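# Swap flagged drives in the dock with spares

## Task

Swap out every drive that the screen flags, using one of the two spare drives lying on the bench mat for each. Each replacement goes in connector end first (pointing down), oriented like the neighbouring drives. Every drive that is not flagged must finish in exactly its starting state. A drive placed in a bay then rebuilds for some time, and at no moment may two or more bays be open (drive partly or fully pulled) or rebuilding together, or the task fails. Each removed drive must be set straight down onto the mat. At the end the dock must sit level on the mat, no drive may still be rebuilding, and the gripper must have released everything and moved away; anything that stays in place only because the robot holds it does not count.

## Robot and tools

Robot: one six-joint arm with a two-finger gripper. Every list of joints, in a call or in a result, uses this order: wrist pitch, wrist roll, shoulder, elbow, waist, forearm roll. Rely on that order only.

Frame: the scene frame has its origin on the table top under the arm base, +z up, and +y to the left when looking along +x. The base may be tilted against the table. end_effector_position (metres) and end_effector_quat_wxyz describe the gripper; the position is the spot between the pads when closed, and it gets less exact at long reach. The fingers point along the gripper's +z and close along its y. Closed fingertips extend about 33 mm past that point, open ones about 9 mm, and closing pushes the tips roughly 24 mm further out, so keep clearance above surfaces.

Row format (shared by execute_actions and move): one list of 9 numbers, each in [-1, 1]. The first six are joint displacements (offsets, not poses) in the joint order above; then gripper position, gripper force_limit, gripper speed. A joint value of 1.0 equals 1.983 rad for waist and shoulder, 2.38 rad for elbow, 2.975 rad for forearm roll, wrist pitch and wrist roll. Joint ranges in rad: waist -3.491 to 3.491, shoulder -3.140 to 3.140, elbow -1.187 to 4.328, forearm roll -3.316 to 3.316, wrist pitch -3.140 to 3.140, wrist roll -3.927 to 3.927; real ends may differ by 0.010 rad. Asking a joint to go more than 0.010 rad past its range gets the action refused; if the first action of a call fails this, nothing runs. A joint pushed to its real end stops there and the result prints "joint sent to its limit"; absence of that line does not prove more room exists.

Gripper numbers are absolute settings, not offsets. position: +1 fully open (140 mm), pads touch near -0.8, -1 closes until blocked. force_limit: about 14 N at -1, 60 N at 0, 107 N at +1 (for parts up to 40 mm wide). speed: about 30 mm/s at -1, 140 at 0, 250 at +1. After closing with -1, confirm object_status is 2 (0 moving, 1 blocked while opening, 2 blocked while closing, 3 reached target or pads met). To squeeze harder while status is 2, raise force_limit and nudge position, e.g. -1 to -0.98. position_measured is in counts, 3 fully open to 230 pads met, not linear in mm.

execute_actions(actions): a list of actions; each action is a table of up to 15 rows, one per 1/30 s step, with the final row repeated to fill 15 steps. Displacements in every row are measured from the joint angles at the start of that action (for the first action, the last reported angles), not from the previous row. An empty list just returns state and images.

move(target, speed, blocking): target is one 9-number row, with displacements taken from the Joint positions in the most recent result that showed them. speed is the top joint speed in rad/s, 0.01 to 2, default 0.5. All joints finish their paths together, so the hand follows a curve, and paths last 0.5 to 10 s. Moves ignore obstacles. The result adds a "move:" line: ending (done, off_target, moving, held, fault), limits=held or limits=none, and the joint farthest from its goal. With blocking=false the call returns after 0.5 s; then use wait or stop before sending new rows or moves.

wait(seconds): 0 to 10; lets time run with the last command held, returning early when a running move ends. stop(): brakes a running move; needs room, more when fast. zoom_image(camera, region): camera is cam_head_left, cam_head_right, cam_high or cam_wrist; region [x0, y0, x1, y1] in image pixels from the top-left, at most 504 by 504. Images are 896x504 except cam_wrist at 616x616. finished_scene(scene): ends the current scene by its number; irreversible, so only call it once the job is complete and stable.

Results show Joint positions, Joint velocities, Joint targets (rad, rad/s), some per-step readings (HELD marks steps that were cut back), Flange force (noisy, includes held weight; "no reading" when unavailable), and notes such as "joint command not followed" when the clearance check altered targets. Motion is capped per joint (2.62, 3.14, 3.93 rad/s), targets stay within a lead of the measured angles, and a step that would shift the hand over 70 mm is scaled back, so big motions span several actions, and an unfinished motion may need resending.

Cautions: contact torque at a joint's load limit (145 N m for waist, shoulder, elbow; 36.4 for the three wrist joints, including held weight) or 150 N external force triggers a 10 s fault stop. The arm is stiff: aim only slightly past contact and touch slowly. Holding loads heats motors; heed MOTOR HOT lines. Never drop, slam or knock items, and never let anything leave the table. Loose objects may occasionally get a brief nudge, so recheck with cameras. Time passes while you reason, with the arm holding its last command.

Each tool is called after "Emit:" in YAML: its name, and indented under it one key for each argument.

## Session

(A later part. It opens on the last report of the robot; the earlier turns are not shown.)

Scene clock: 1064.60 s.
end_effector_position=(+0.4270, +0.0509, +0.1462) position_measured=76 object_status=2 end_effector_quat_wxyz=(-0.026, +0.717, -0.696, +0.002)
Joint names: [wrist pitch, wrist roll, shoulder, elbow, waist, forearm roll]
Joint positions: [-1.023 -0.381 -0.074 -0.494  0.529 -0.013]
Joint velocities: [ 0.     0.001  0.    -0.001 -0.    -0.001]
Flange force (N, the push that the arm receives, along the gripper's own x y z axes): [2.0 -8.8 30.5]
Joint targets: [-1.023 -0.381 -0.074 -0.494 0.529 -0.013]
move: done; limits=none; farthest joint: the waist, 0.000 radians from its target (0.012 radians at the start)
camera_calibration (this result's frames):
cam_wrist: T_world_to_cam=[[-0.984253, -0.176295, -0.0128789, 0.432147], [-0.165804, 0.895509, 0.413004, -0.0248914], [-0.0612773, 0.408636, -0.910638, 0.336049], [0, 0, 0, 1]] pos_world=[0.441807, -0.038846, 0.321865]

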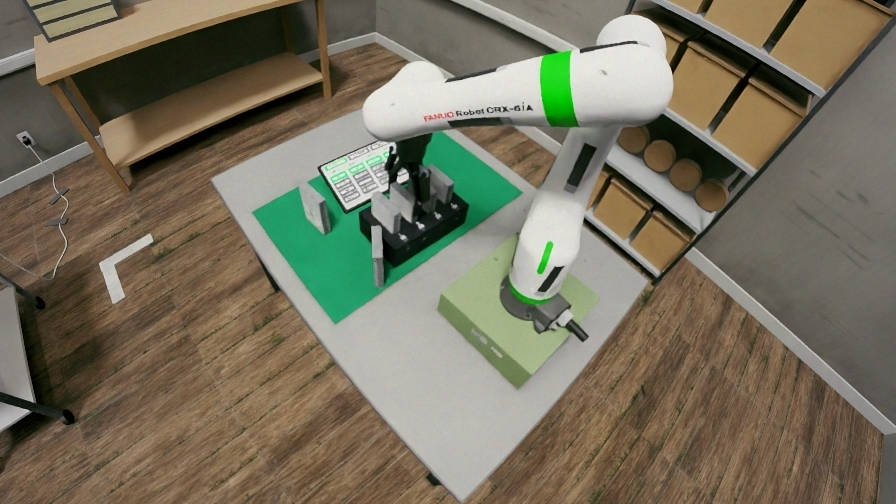

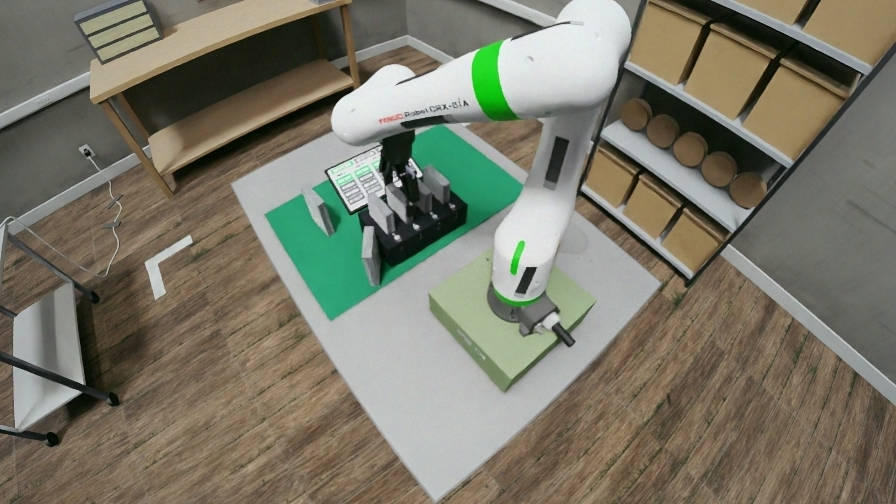

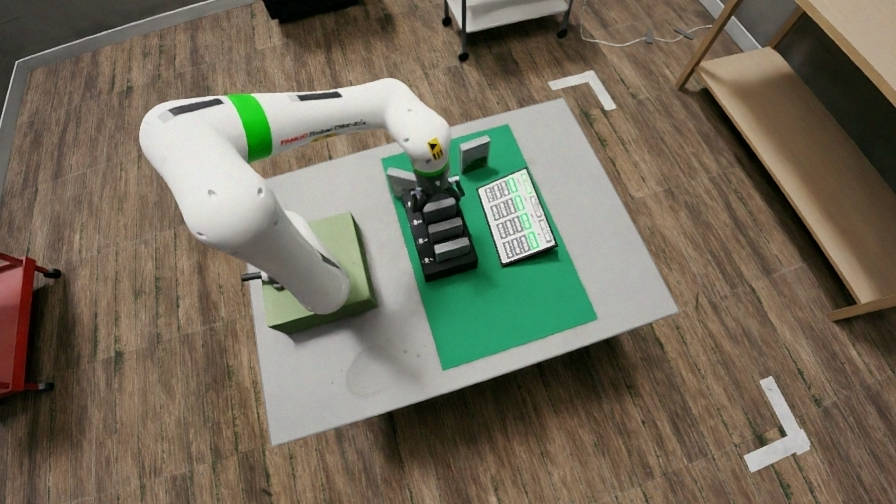

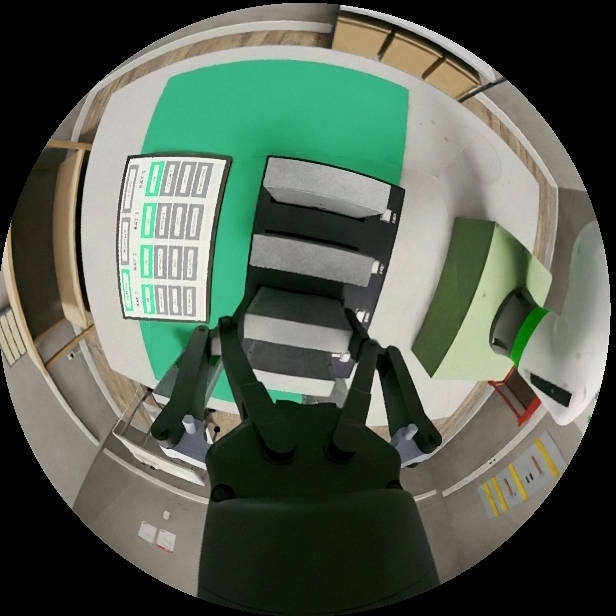

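Emit:
move:
  target: [0.005,0.008,0.0035,-0.0036,-0.012,0,-1,0.3,0]
  speed: 0.03

Emit:
execute_actions:
  actions:
    - [[0,0,0,0,0,0,1,0,0.3]]
    - [[0,0,0,0,0,0,1,0,0.3]]

Scene clock: 1069.33 s.
end_effector_position=(+0.4275, +0.0405, +0.1405) position_measured=76 object_status=2 end_effector_quat_wxyz=(-0.025, +0.717, -0.697, +0.004)
Joint names: [wrist pitch, wrist roll, shoulder, elbow, waist, forearm roll]
Joint positions: [-1.008 -0.357 -0.067 -0.502  0.505 -0.013]
Joint velocities: [ 0.001  0.001  0.    -0.001 -0.     0.001]
Flange force (N, the push that the arm receives, along the gripper's own x y z axes): [1.5 -7.7 26.0]
Joint targets: [-1.008 -0.357 -0.067 -0.502 0.505 -0.013]
move: done; limits=none; farthest joint: the waist, 0.000 radians from its target (0.024 radians at the start)
camera_calibration (this result's frames):
cam_wrist: T_world_to_cam=[[-0.984267, -0.176195, -0.0131603, 0.430752], [-0.16602, 0.896794, 0.41012, -0.0127408], [-0.0604593, 0.405853, -0.911936, 0.335099], [0, 0, 0, 1]] pos_world=[0.44212, -0.0486785, 0.316483]

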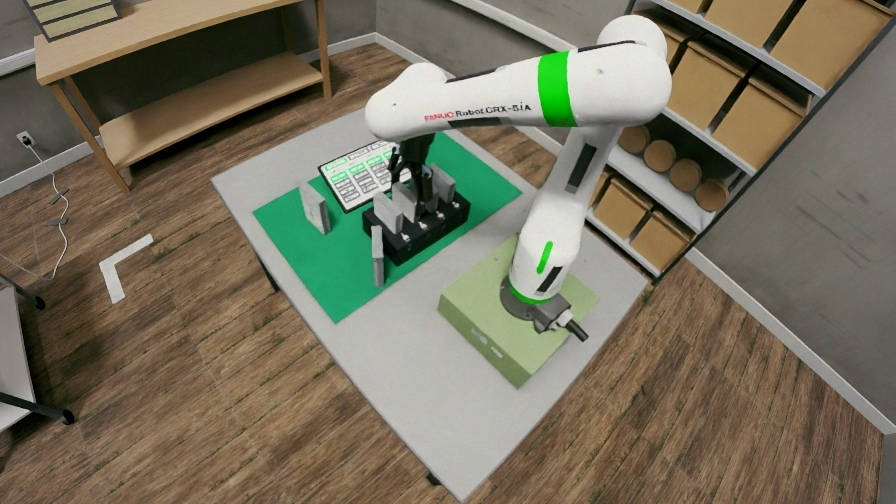

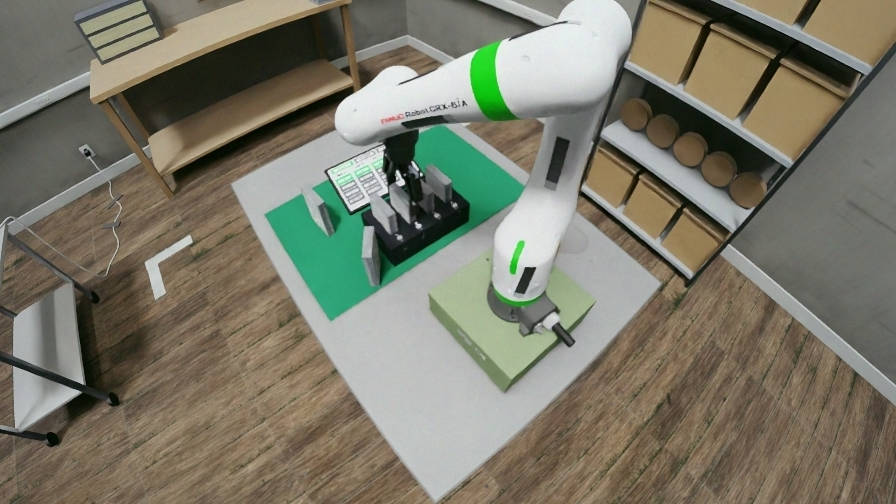

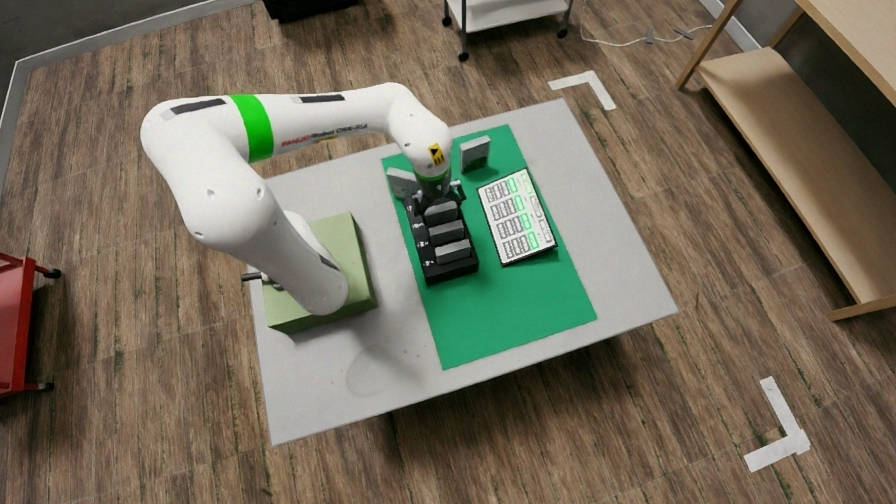

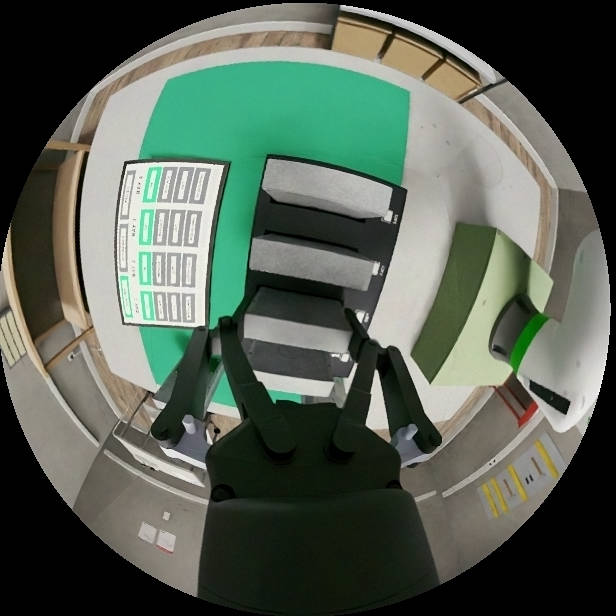

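Scene clock: 1070.33 s.
end_effector_position=(+0.4275, +0.0405, +0.1405) position_measured=3 object_status=3 end_effector_quat_wxyz=(-0.025, +0.717, -0.697, +0.004)
Joint names: [wrist pitch, wrist roll, shoulder, elbow, waist, forearm roll]
Joint positions: [-1.008 -0.357 -0.067 -0.502  0.505 -0.013]
Joint velocities: [-0.002  0.001 -0.    -0.001  0.    -0.001]
Flange force (N, the push that the arm receives, along the gripper's own x y z axes): [1.4 -9.7 0.4]
Flange force at the end of the 1st action (N, along the gripper's axes at the end of the call): [2.3 -10.5 1.2]
Joint targets: [-1.008 -0.357 -0.067 -0.502 0.505 -0.013]
Step readings (joint positions; steps 1 to 15: 1st action; 16 to 30: 2nd action):
0: [-1.008 -0.357 -0.067 -0.502 0.505 -0.013]
1: [-1.008 -0.357 -0.067 -0.502 0.505 -0.013]
2: [-1.008 -0.357 -0.067 -0.502 0.505 -0.013]
4: [-1.008 -0.357 -0.067 -0.502 0.505 -0.012]
8: [-1.008 -0.357 -0.067 -0.502 0.505 -0.012]
15: [-1.008 -0.357 -0.067 -0.502 0.505 -0.013]
16: [-1.008 -0.357 -0.067 -0.502 0.505 -0.013]
17: [-1.008 -0.357 -0.067 -0.502 0.505 -0.013]
19: [-1.008 -0.357 -0.067 -0.502 0.505 -0.013]
23: [-1.008 -0.357 -0.067 -0.502 0.505 -0.013]
30: Joint positions above
camera_calibration (this result's frames):
cam_wrist: T_world_to_cam=[[-0.984266, -0.176199, -0.0132107, 0.430776], [-0.166045, 0.896793, 0.410111, -0.0127255], [-0.0604139, 0.405851, -0.91194, 0.33509], [0, 0, 0, 1]] pos_world=[0.442129, -0.0486821, 0.316491]

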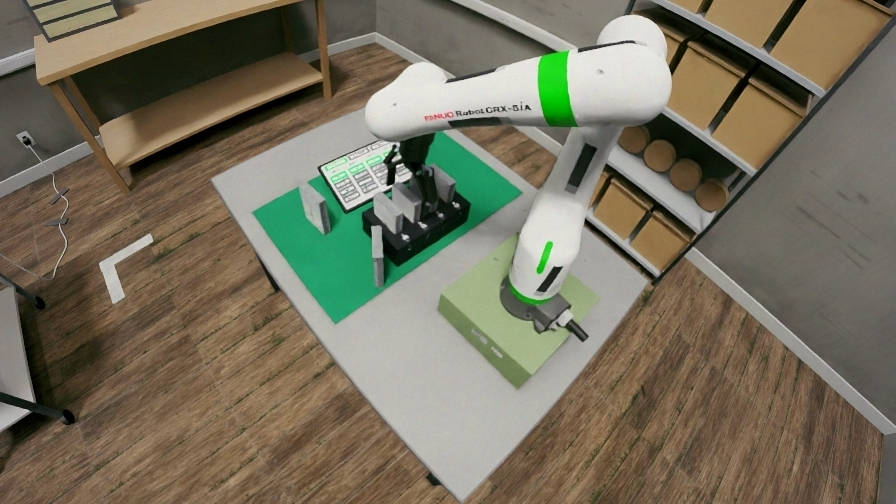

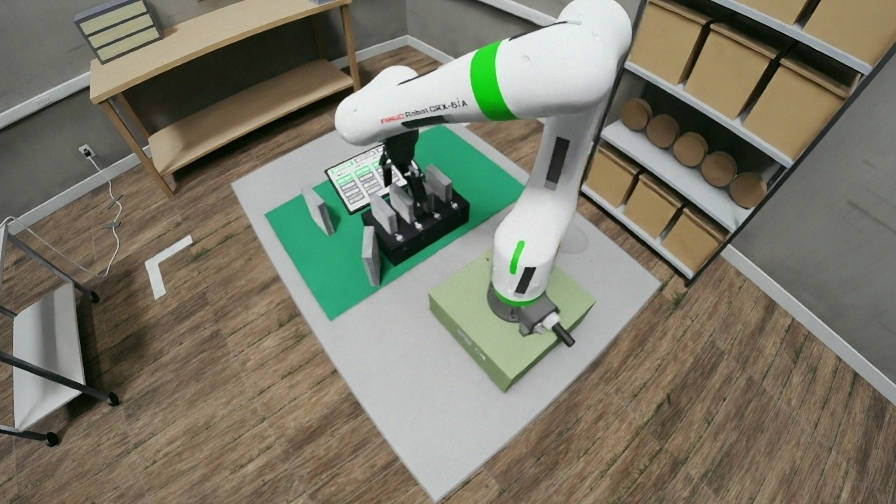

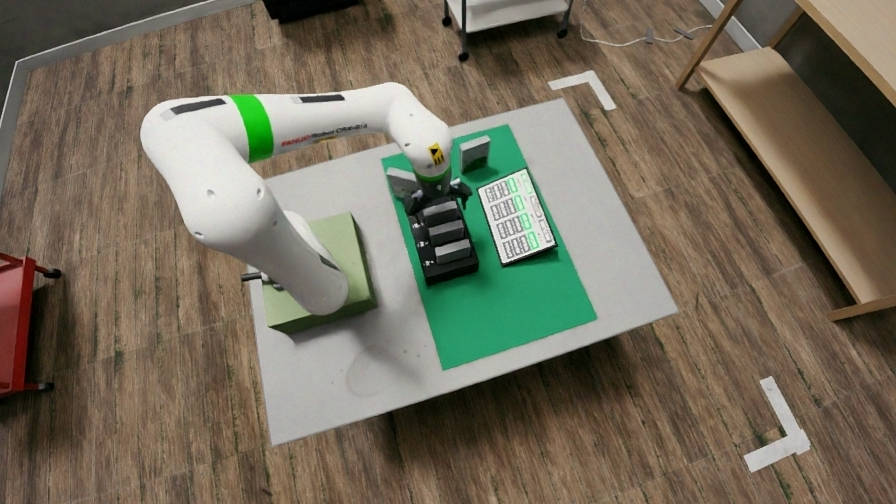

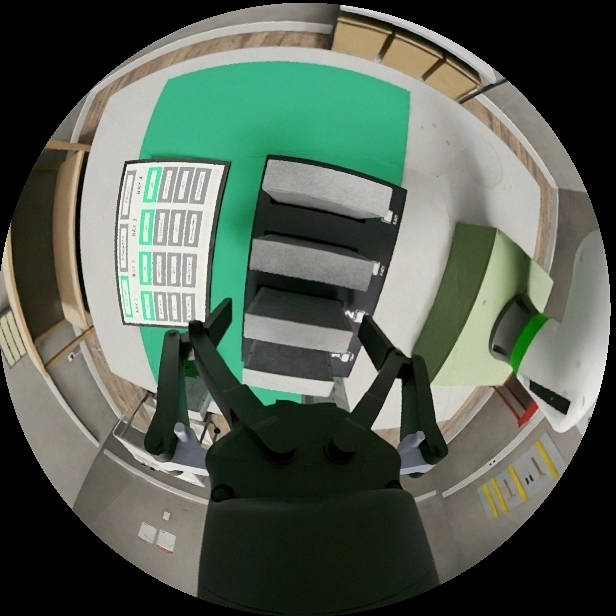

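Emit:
move:
  target: [-0.075,0,-0.050,0.052,0,0,1,0,0.5]
  speed: 0.5

Scene clock: 1081.70 s.
end_effector_position=(+0.4247, +0.0396, +0.2269) position_measured=3 object_status=3 end_effector_quat_wxyz=(-0.025, +0.718, -0.696, +0.003)
Joint names: [wrist pitch, wrist roll, shoulder, elbow, waist, forearm roll]
Joint positions: [-1.231 -0.357 -0.167 -0.379  0.505 -0.013]
Joint velocities: [-0.    -0.001 -0.    -0.001 -0.    -0.   ]
Flange force (N, the push that the arm receives, along the gripper's own x y z axes): [0.8 -9.8 -1.9]
Joint targets: [-1.231 -0.357 -0.167 -0.379 0.505 -0.013]
move: done; limits=none; farthest joint: the waist, 0.000 radians from its target (0.000 radians at the start)
camera_calibration (this result's frames):
cam_wrist: T_world_to_cam=[[-0.983807, -0.178772, -0.0128384, 0.428822], [-0.168179, 0.895999, 0.410977, -0.0470267], [-0.061968, 0.406481, -0.911555, 0.41458], [0, 0, 0, 1]] pos_world=[0.43966, -0.0497218, 0.402745]

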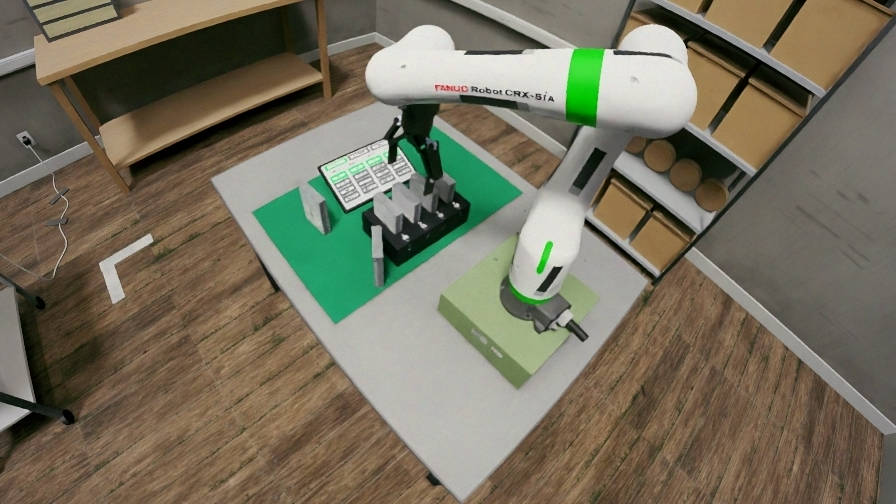

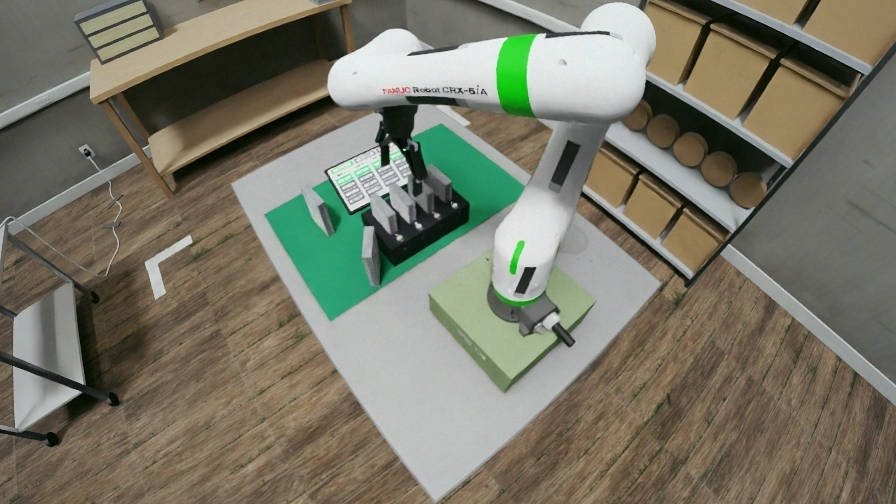

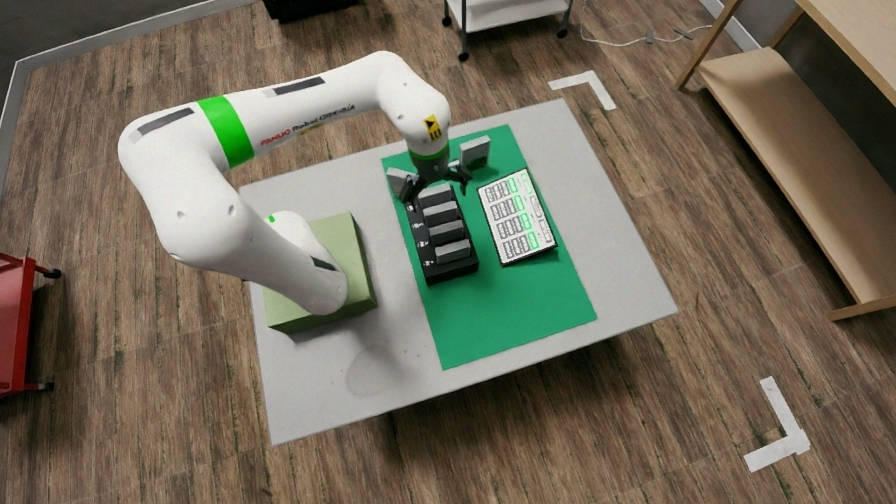

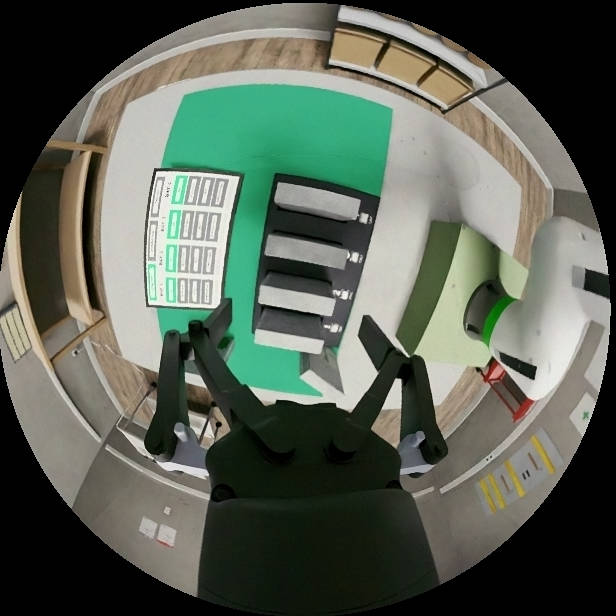

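Emit:
move:
  target: [-0.013,0.039,-0.084,-0.071,-0.0555,0.001,-1,0,0.5]
  speed: 0.5

Scene clock: 1090.73 s.
end_effector_position=(+0.3477, -0.0302, +0.2154) position_measured=233 object_status=3 end_effector_quat_wxyz=(-0.004, +0.721, -0.693, +0.001)
Joint names: [wrist pitch, wrist roll, shoulder, elbow, waist, forearm roll]
Joint positions: [-1.27  -0.241 -0.333 -0.548  0.395 -0.01 ]
Joint velocities: [-0.    -0.001 -0.     0.001 -0.     0.   ]
Flange force (N, the push that the arm receives, along the gripper's own x y z axes): [0.2 -3.9 -1.1]
Joint targets: [-1.270 -0.241 -0.333 -0.548 0.395 -0.010]
move: done; limits=none; farthest joint: the waist, 0.000 radians from its target (0.110 radians at the start)
camera_calibration (this result's frames):
cam_wrist: T_world_to_cam=[[-0.982264, -0.185936, 0.0242084, 0.331723], [-0.161769, 0.905631, 0.392, 0.00939891], [-0.0948108, 0.381131, -0.919647, 0.440049], [0, 0, 0, 1]] pos_world=[0.369081, -0.114549, 0.392975]

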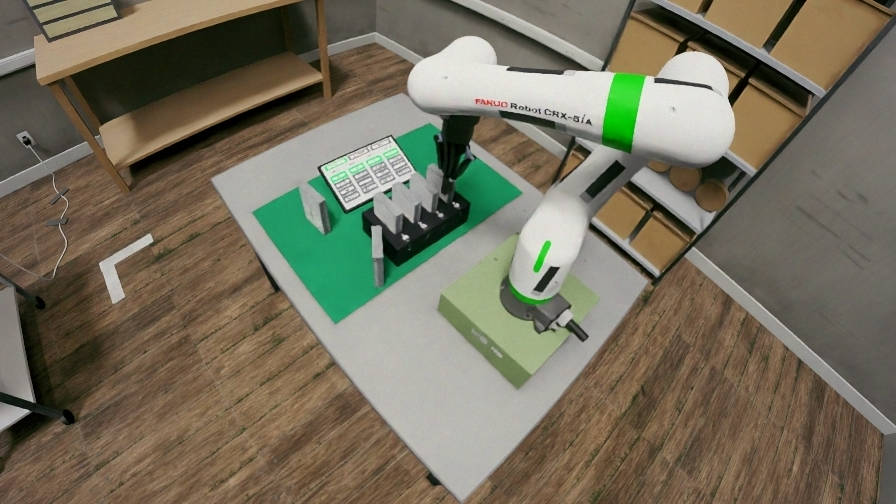

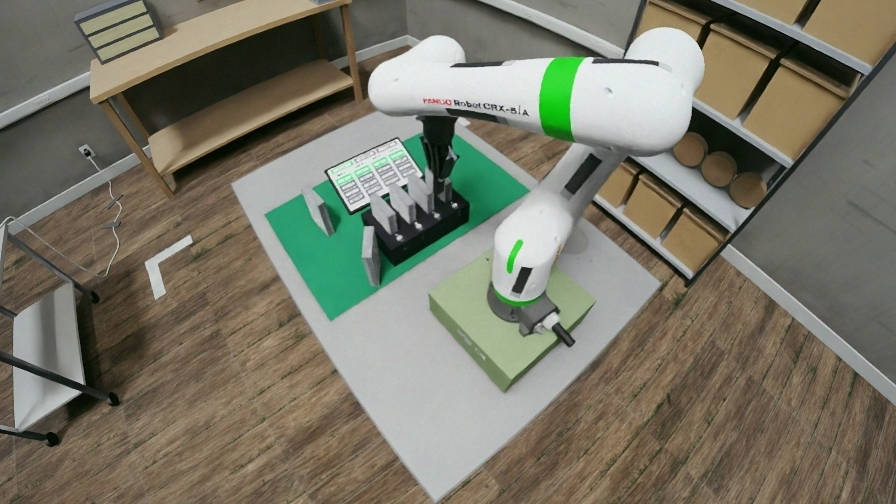

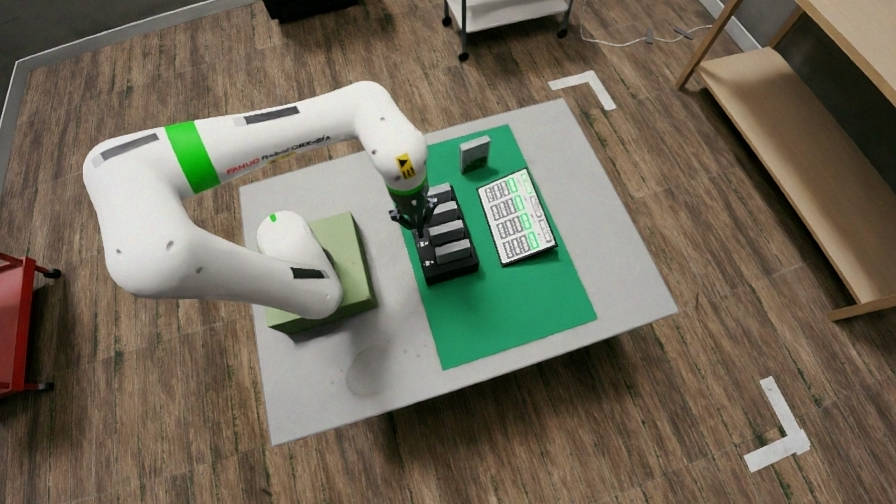

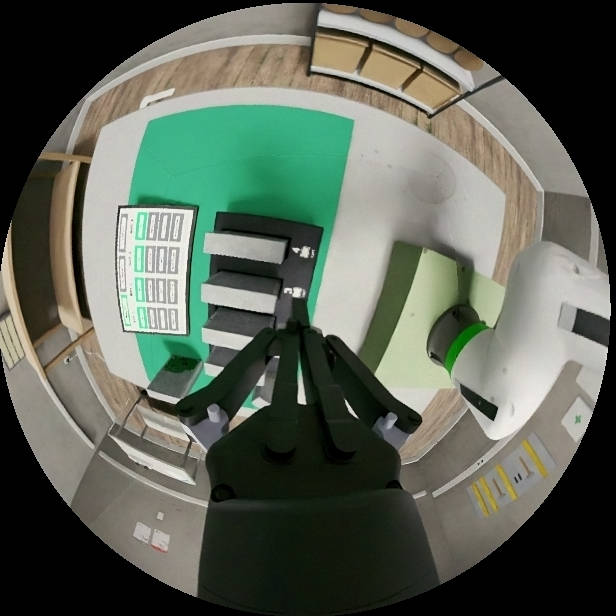

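Emit:
move:
  target: [0.067,0,0.046,-0.048,0,0,-1,0,0.5]
  speed: 0.3

Emit:
zoom_image:
  camera: "cam_head_left"
  region: [390,150,510,270]

Scene clock: 1095.30 s.
end_effector_position=(+0.3481, -0.0308, +0.1418) position_measured=233 object_status=3 end_effector_quat_wxyz=(-0.002, +0.720, -0.694, -0.000)
Joint names: [wrist pitch, wrist roll, shoulder, elbow, waist, forearm roll]
Joint positions: [-1.071 -0.241 -0.242 -0.662  0.395 -0.01 ]
Joint velocities: [ 0.    -0.001  0.     0.001 -0.     0.001]
Flange force (N, the push that the arm receives, along the gripper's own x y z axes): [0.3 -6.1 -2.4]
Joint targets: [-1.070 -0.241 -0.242 -0.662 0.395 -0.010]
move: done; limits=none; farthest joint: the waist, 0.000 radians from its target (0.000 radians at the start)
camera_calibration (this result's frames):
cam_wrist: T_world_to_cam=[[-0.982444, -0.184091, 0.0302424, 0.333033], [-0.157902, 0.906867, 0.390716, 0.0377554], [-0.0993533, 0.379081, -0.920014, 0.374287], [0, 0, 0, 1]] pos_world=[0.370334, -0.114816, 0.319526]

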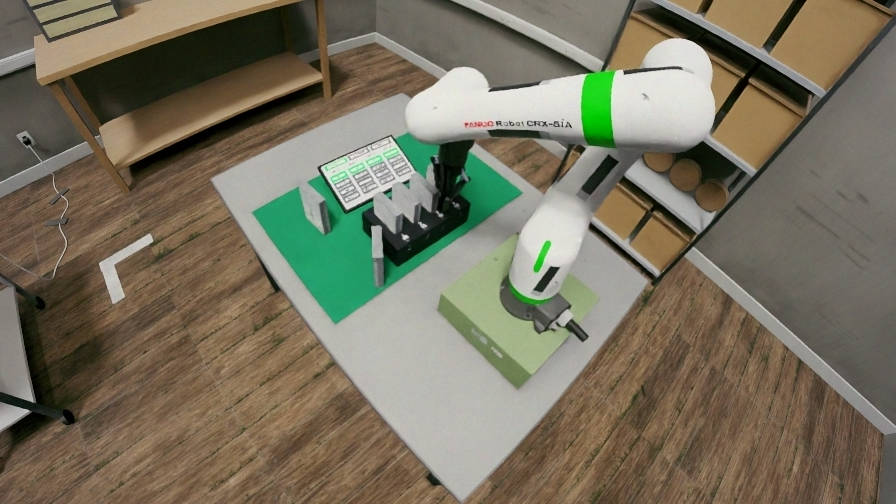

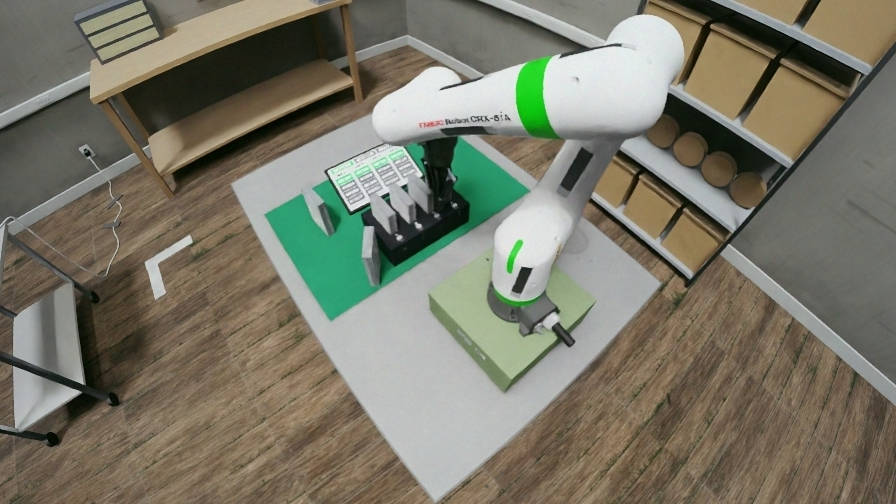

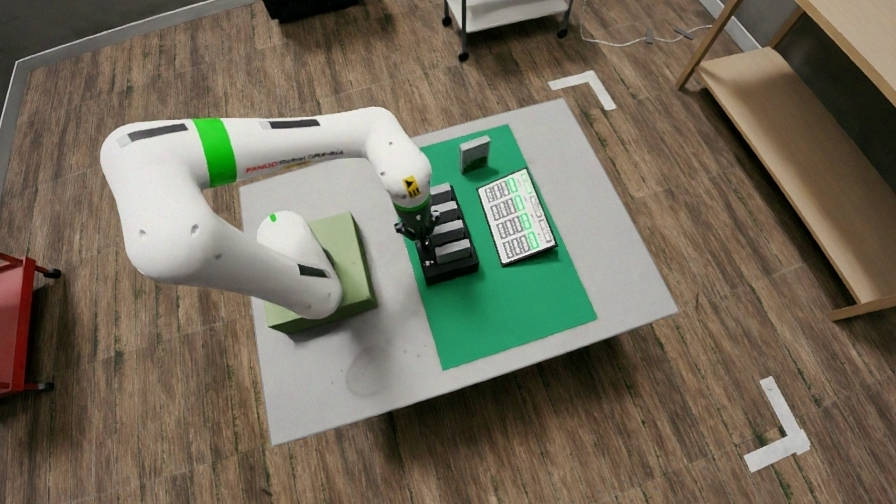

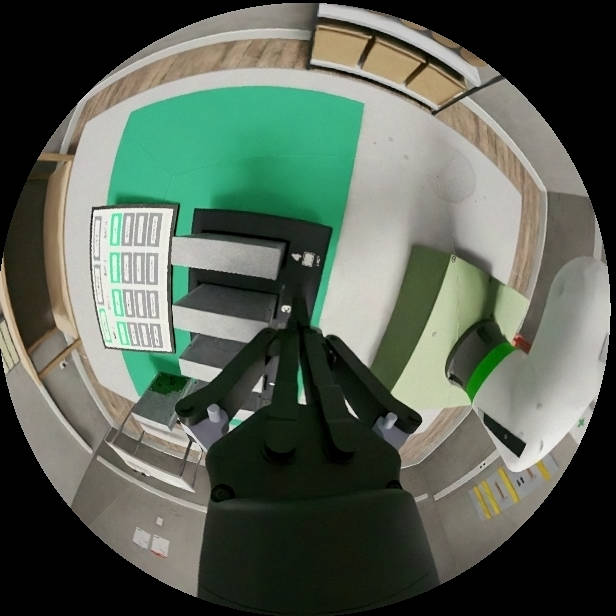

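Region (390, 150, 510, 270) of cam_head_left's 896x504 image, scaled by 4.200, with more detail than that image has.

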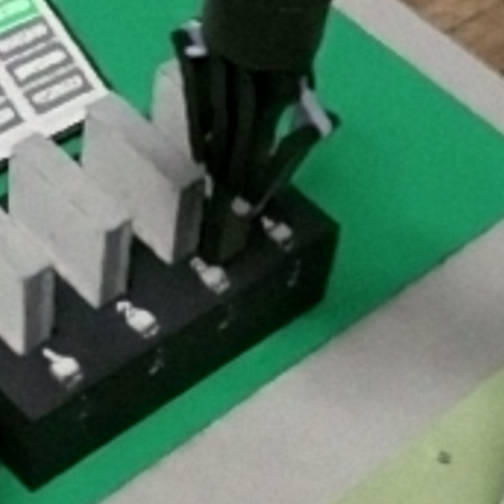

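Emit:
move:
  target: [0.0175,0,0.0118,-0.0126,0,0,-1,0,0.5]
  speed: 0.03

Scene clock: 1099.90 s.
end_effector_position=(+0.3457, -0.0317, +0.1235) position_measured=233 object_status=3 end_effector_quat_wxyz=(-0.001, +0.720, -0.694, -0.000)
Joint names: [wrist pitch, wrist roll, shoulder, elbow, waist, forearm roll]
Joint positions: [-1.018 -0.241 -0.219 -0.692  0.395 -0.01 ]
Joint velocities: [-0.    -0.001  0.     0.    -0.     0.   ]
Flange force (N, the push that the arm receives, along the gripper's own x y z axes): [-1.4 -8.3 -4.5]
Joint targets: [-1.018 -0.241 -0.219 -0.692 0.395 -0.010]
move: done; limits=none; farthest joint: the wrist pitch, 0.001 radians from its target (0.052 radians at the start)
camera_calibration (this result's frames):
cam_wrist: T_world_to_cam=[[-0.982486, -0.183654, 0.031508, 0.330962], [-0.157056, 0.907169, 0.390356, 0.0451397], [-0.100273, 0.378571, -0.920125, 0.357803], [0, 0, 0, 1]] pos_world=[0.368133, -0.115621, 0.301174]

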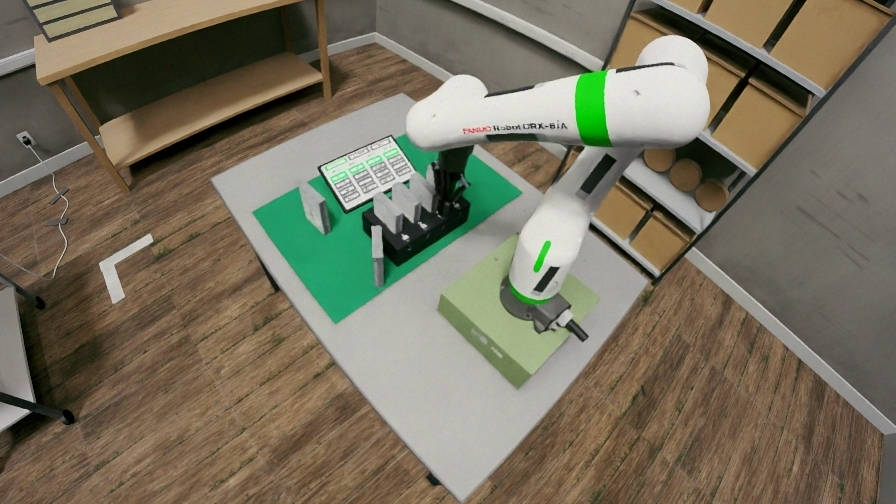

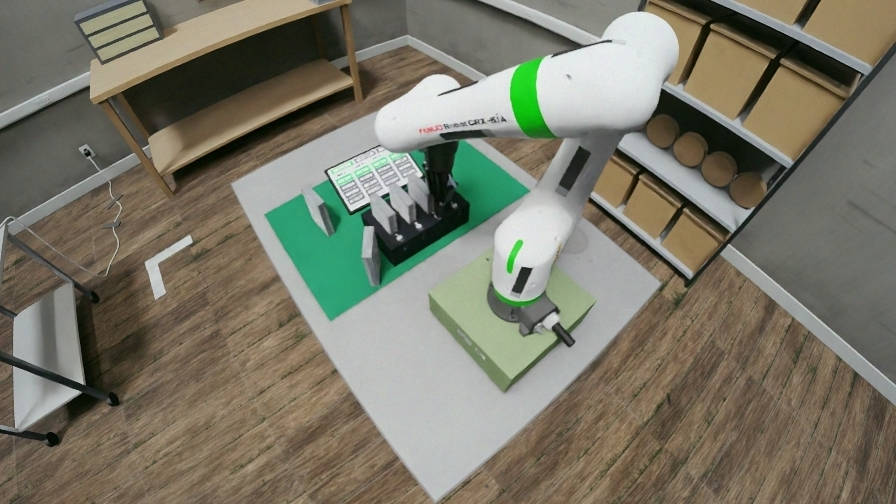

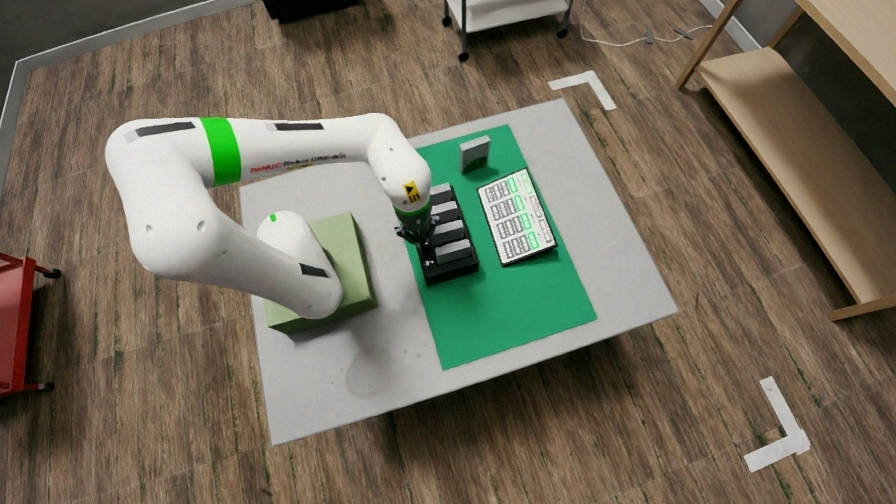

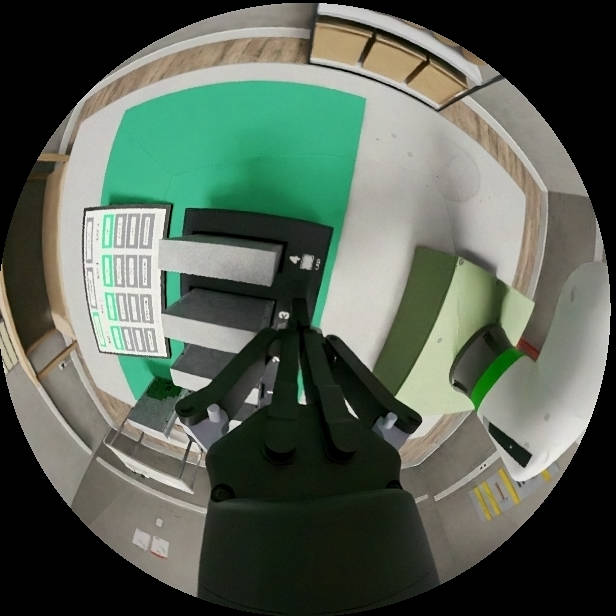

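Emit:
move:
  target: [0.003,0,0.002,-0.002,0,0,-1,0,0.5]
  speed: 0.01

Scene clock: 1104.47 s.
end_effector_position=(+0.3454, -0.0319, +0.1205) position_measured=233 object_status=3 end_effector_quat_wxyz=(-0.001, +0.720, -0.694, -0.000)
Joint names: [wrist pitch, wrist roll, shoulder, elbow, waist, forearm roll]
Joint positions: [-1.01  -0.241 -0.215 -0.696  0.395 -0.01 ]
Joint velocities: [ 0.     0.001  0.    -0.001 -0.     0.   ]
Flange force (N, the push that the arm receives, along the gripper's own x y z axes): [-0.3 8.5 -77.4]
Joint targets: [-1.010 -0.241 -0.215 -0.697 0.395 -0.010]
move: done; limits=none; farthest joint: the waist, 0.000 radians from its target (0.000 radians at the start)
camera_calibration (this result's frames):
cam_wrist: T_world_to_cam=[[-0.982509, -0.183565, 0.0313091, 0.330782], [-0.157055, 0.907189, 0.39031, 0.0463744], [-0.10005, 0.378566, -0.920151, 0.35505], [0, 0, 0, 1]] pos_world=[0.367802, -0.11576, 0.298242]

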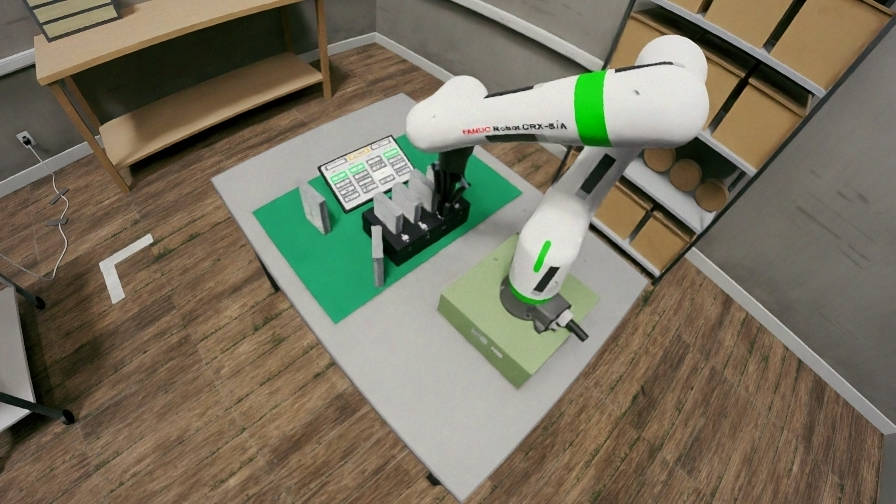

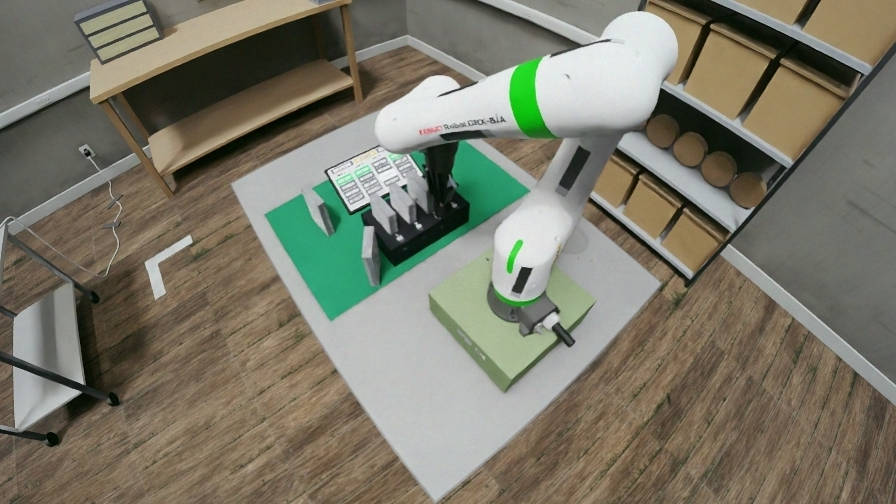

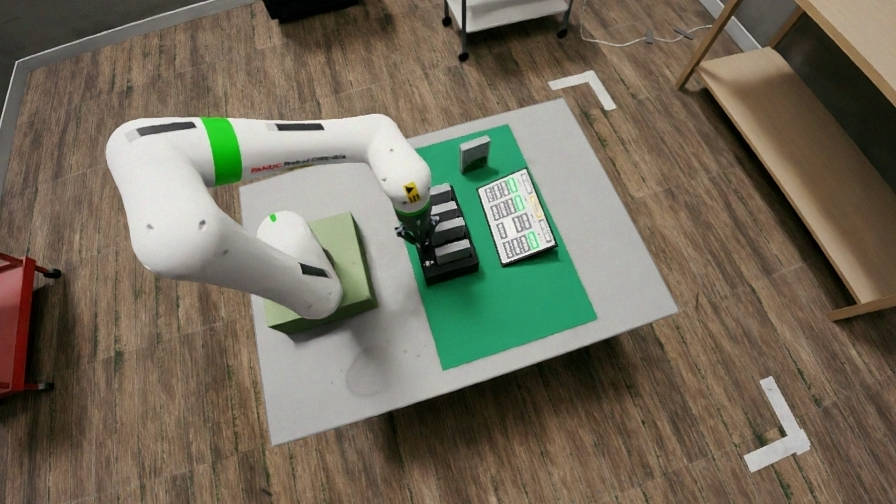

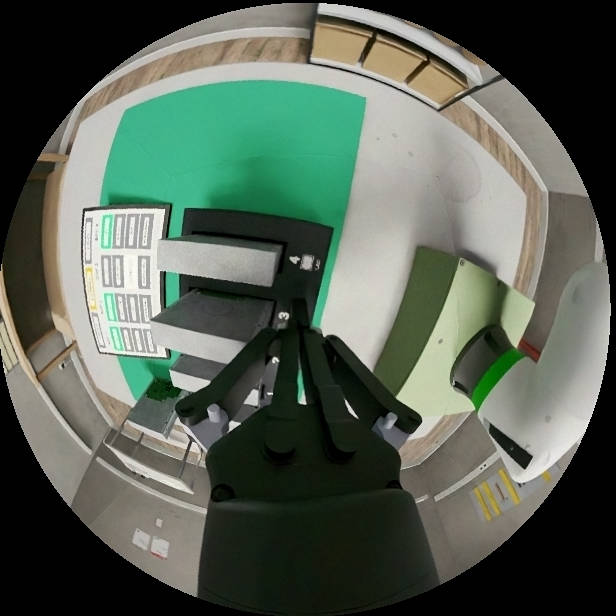

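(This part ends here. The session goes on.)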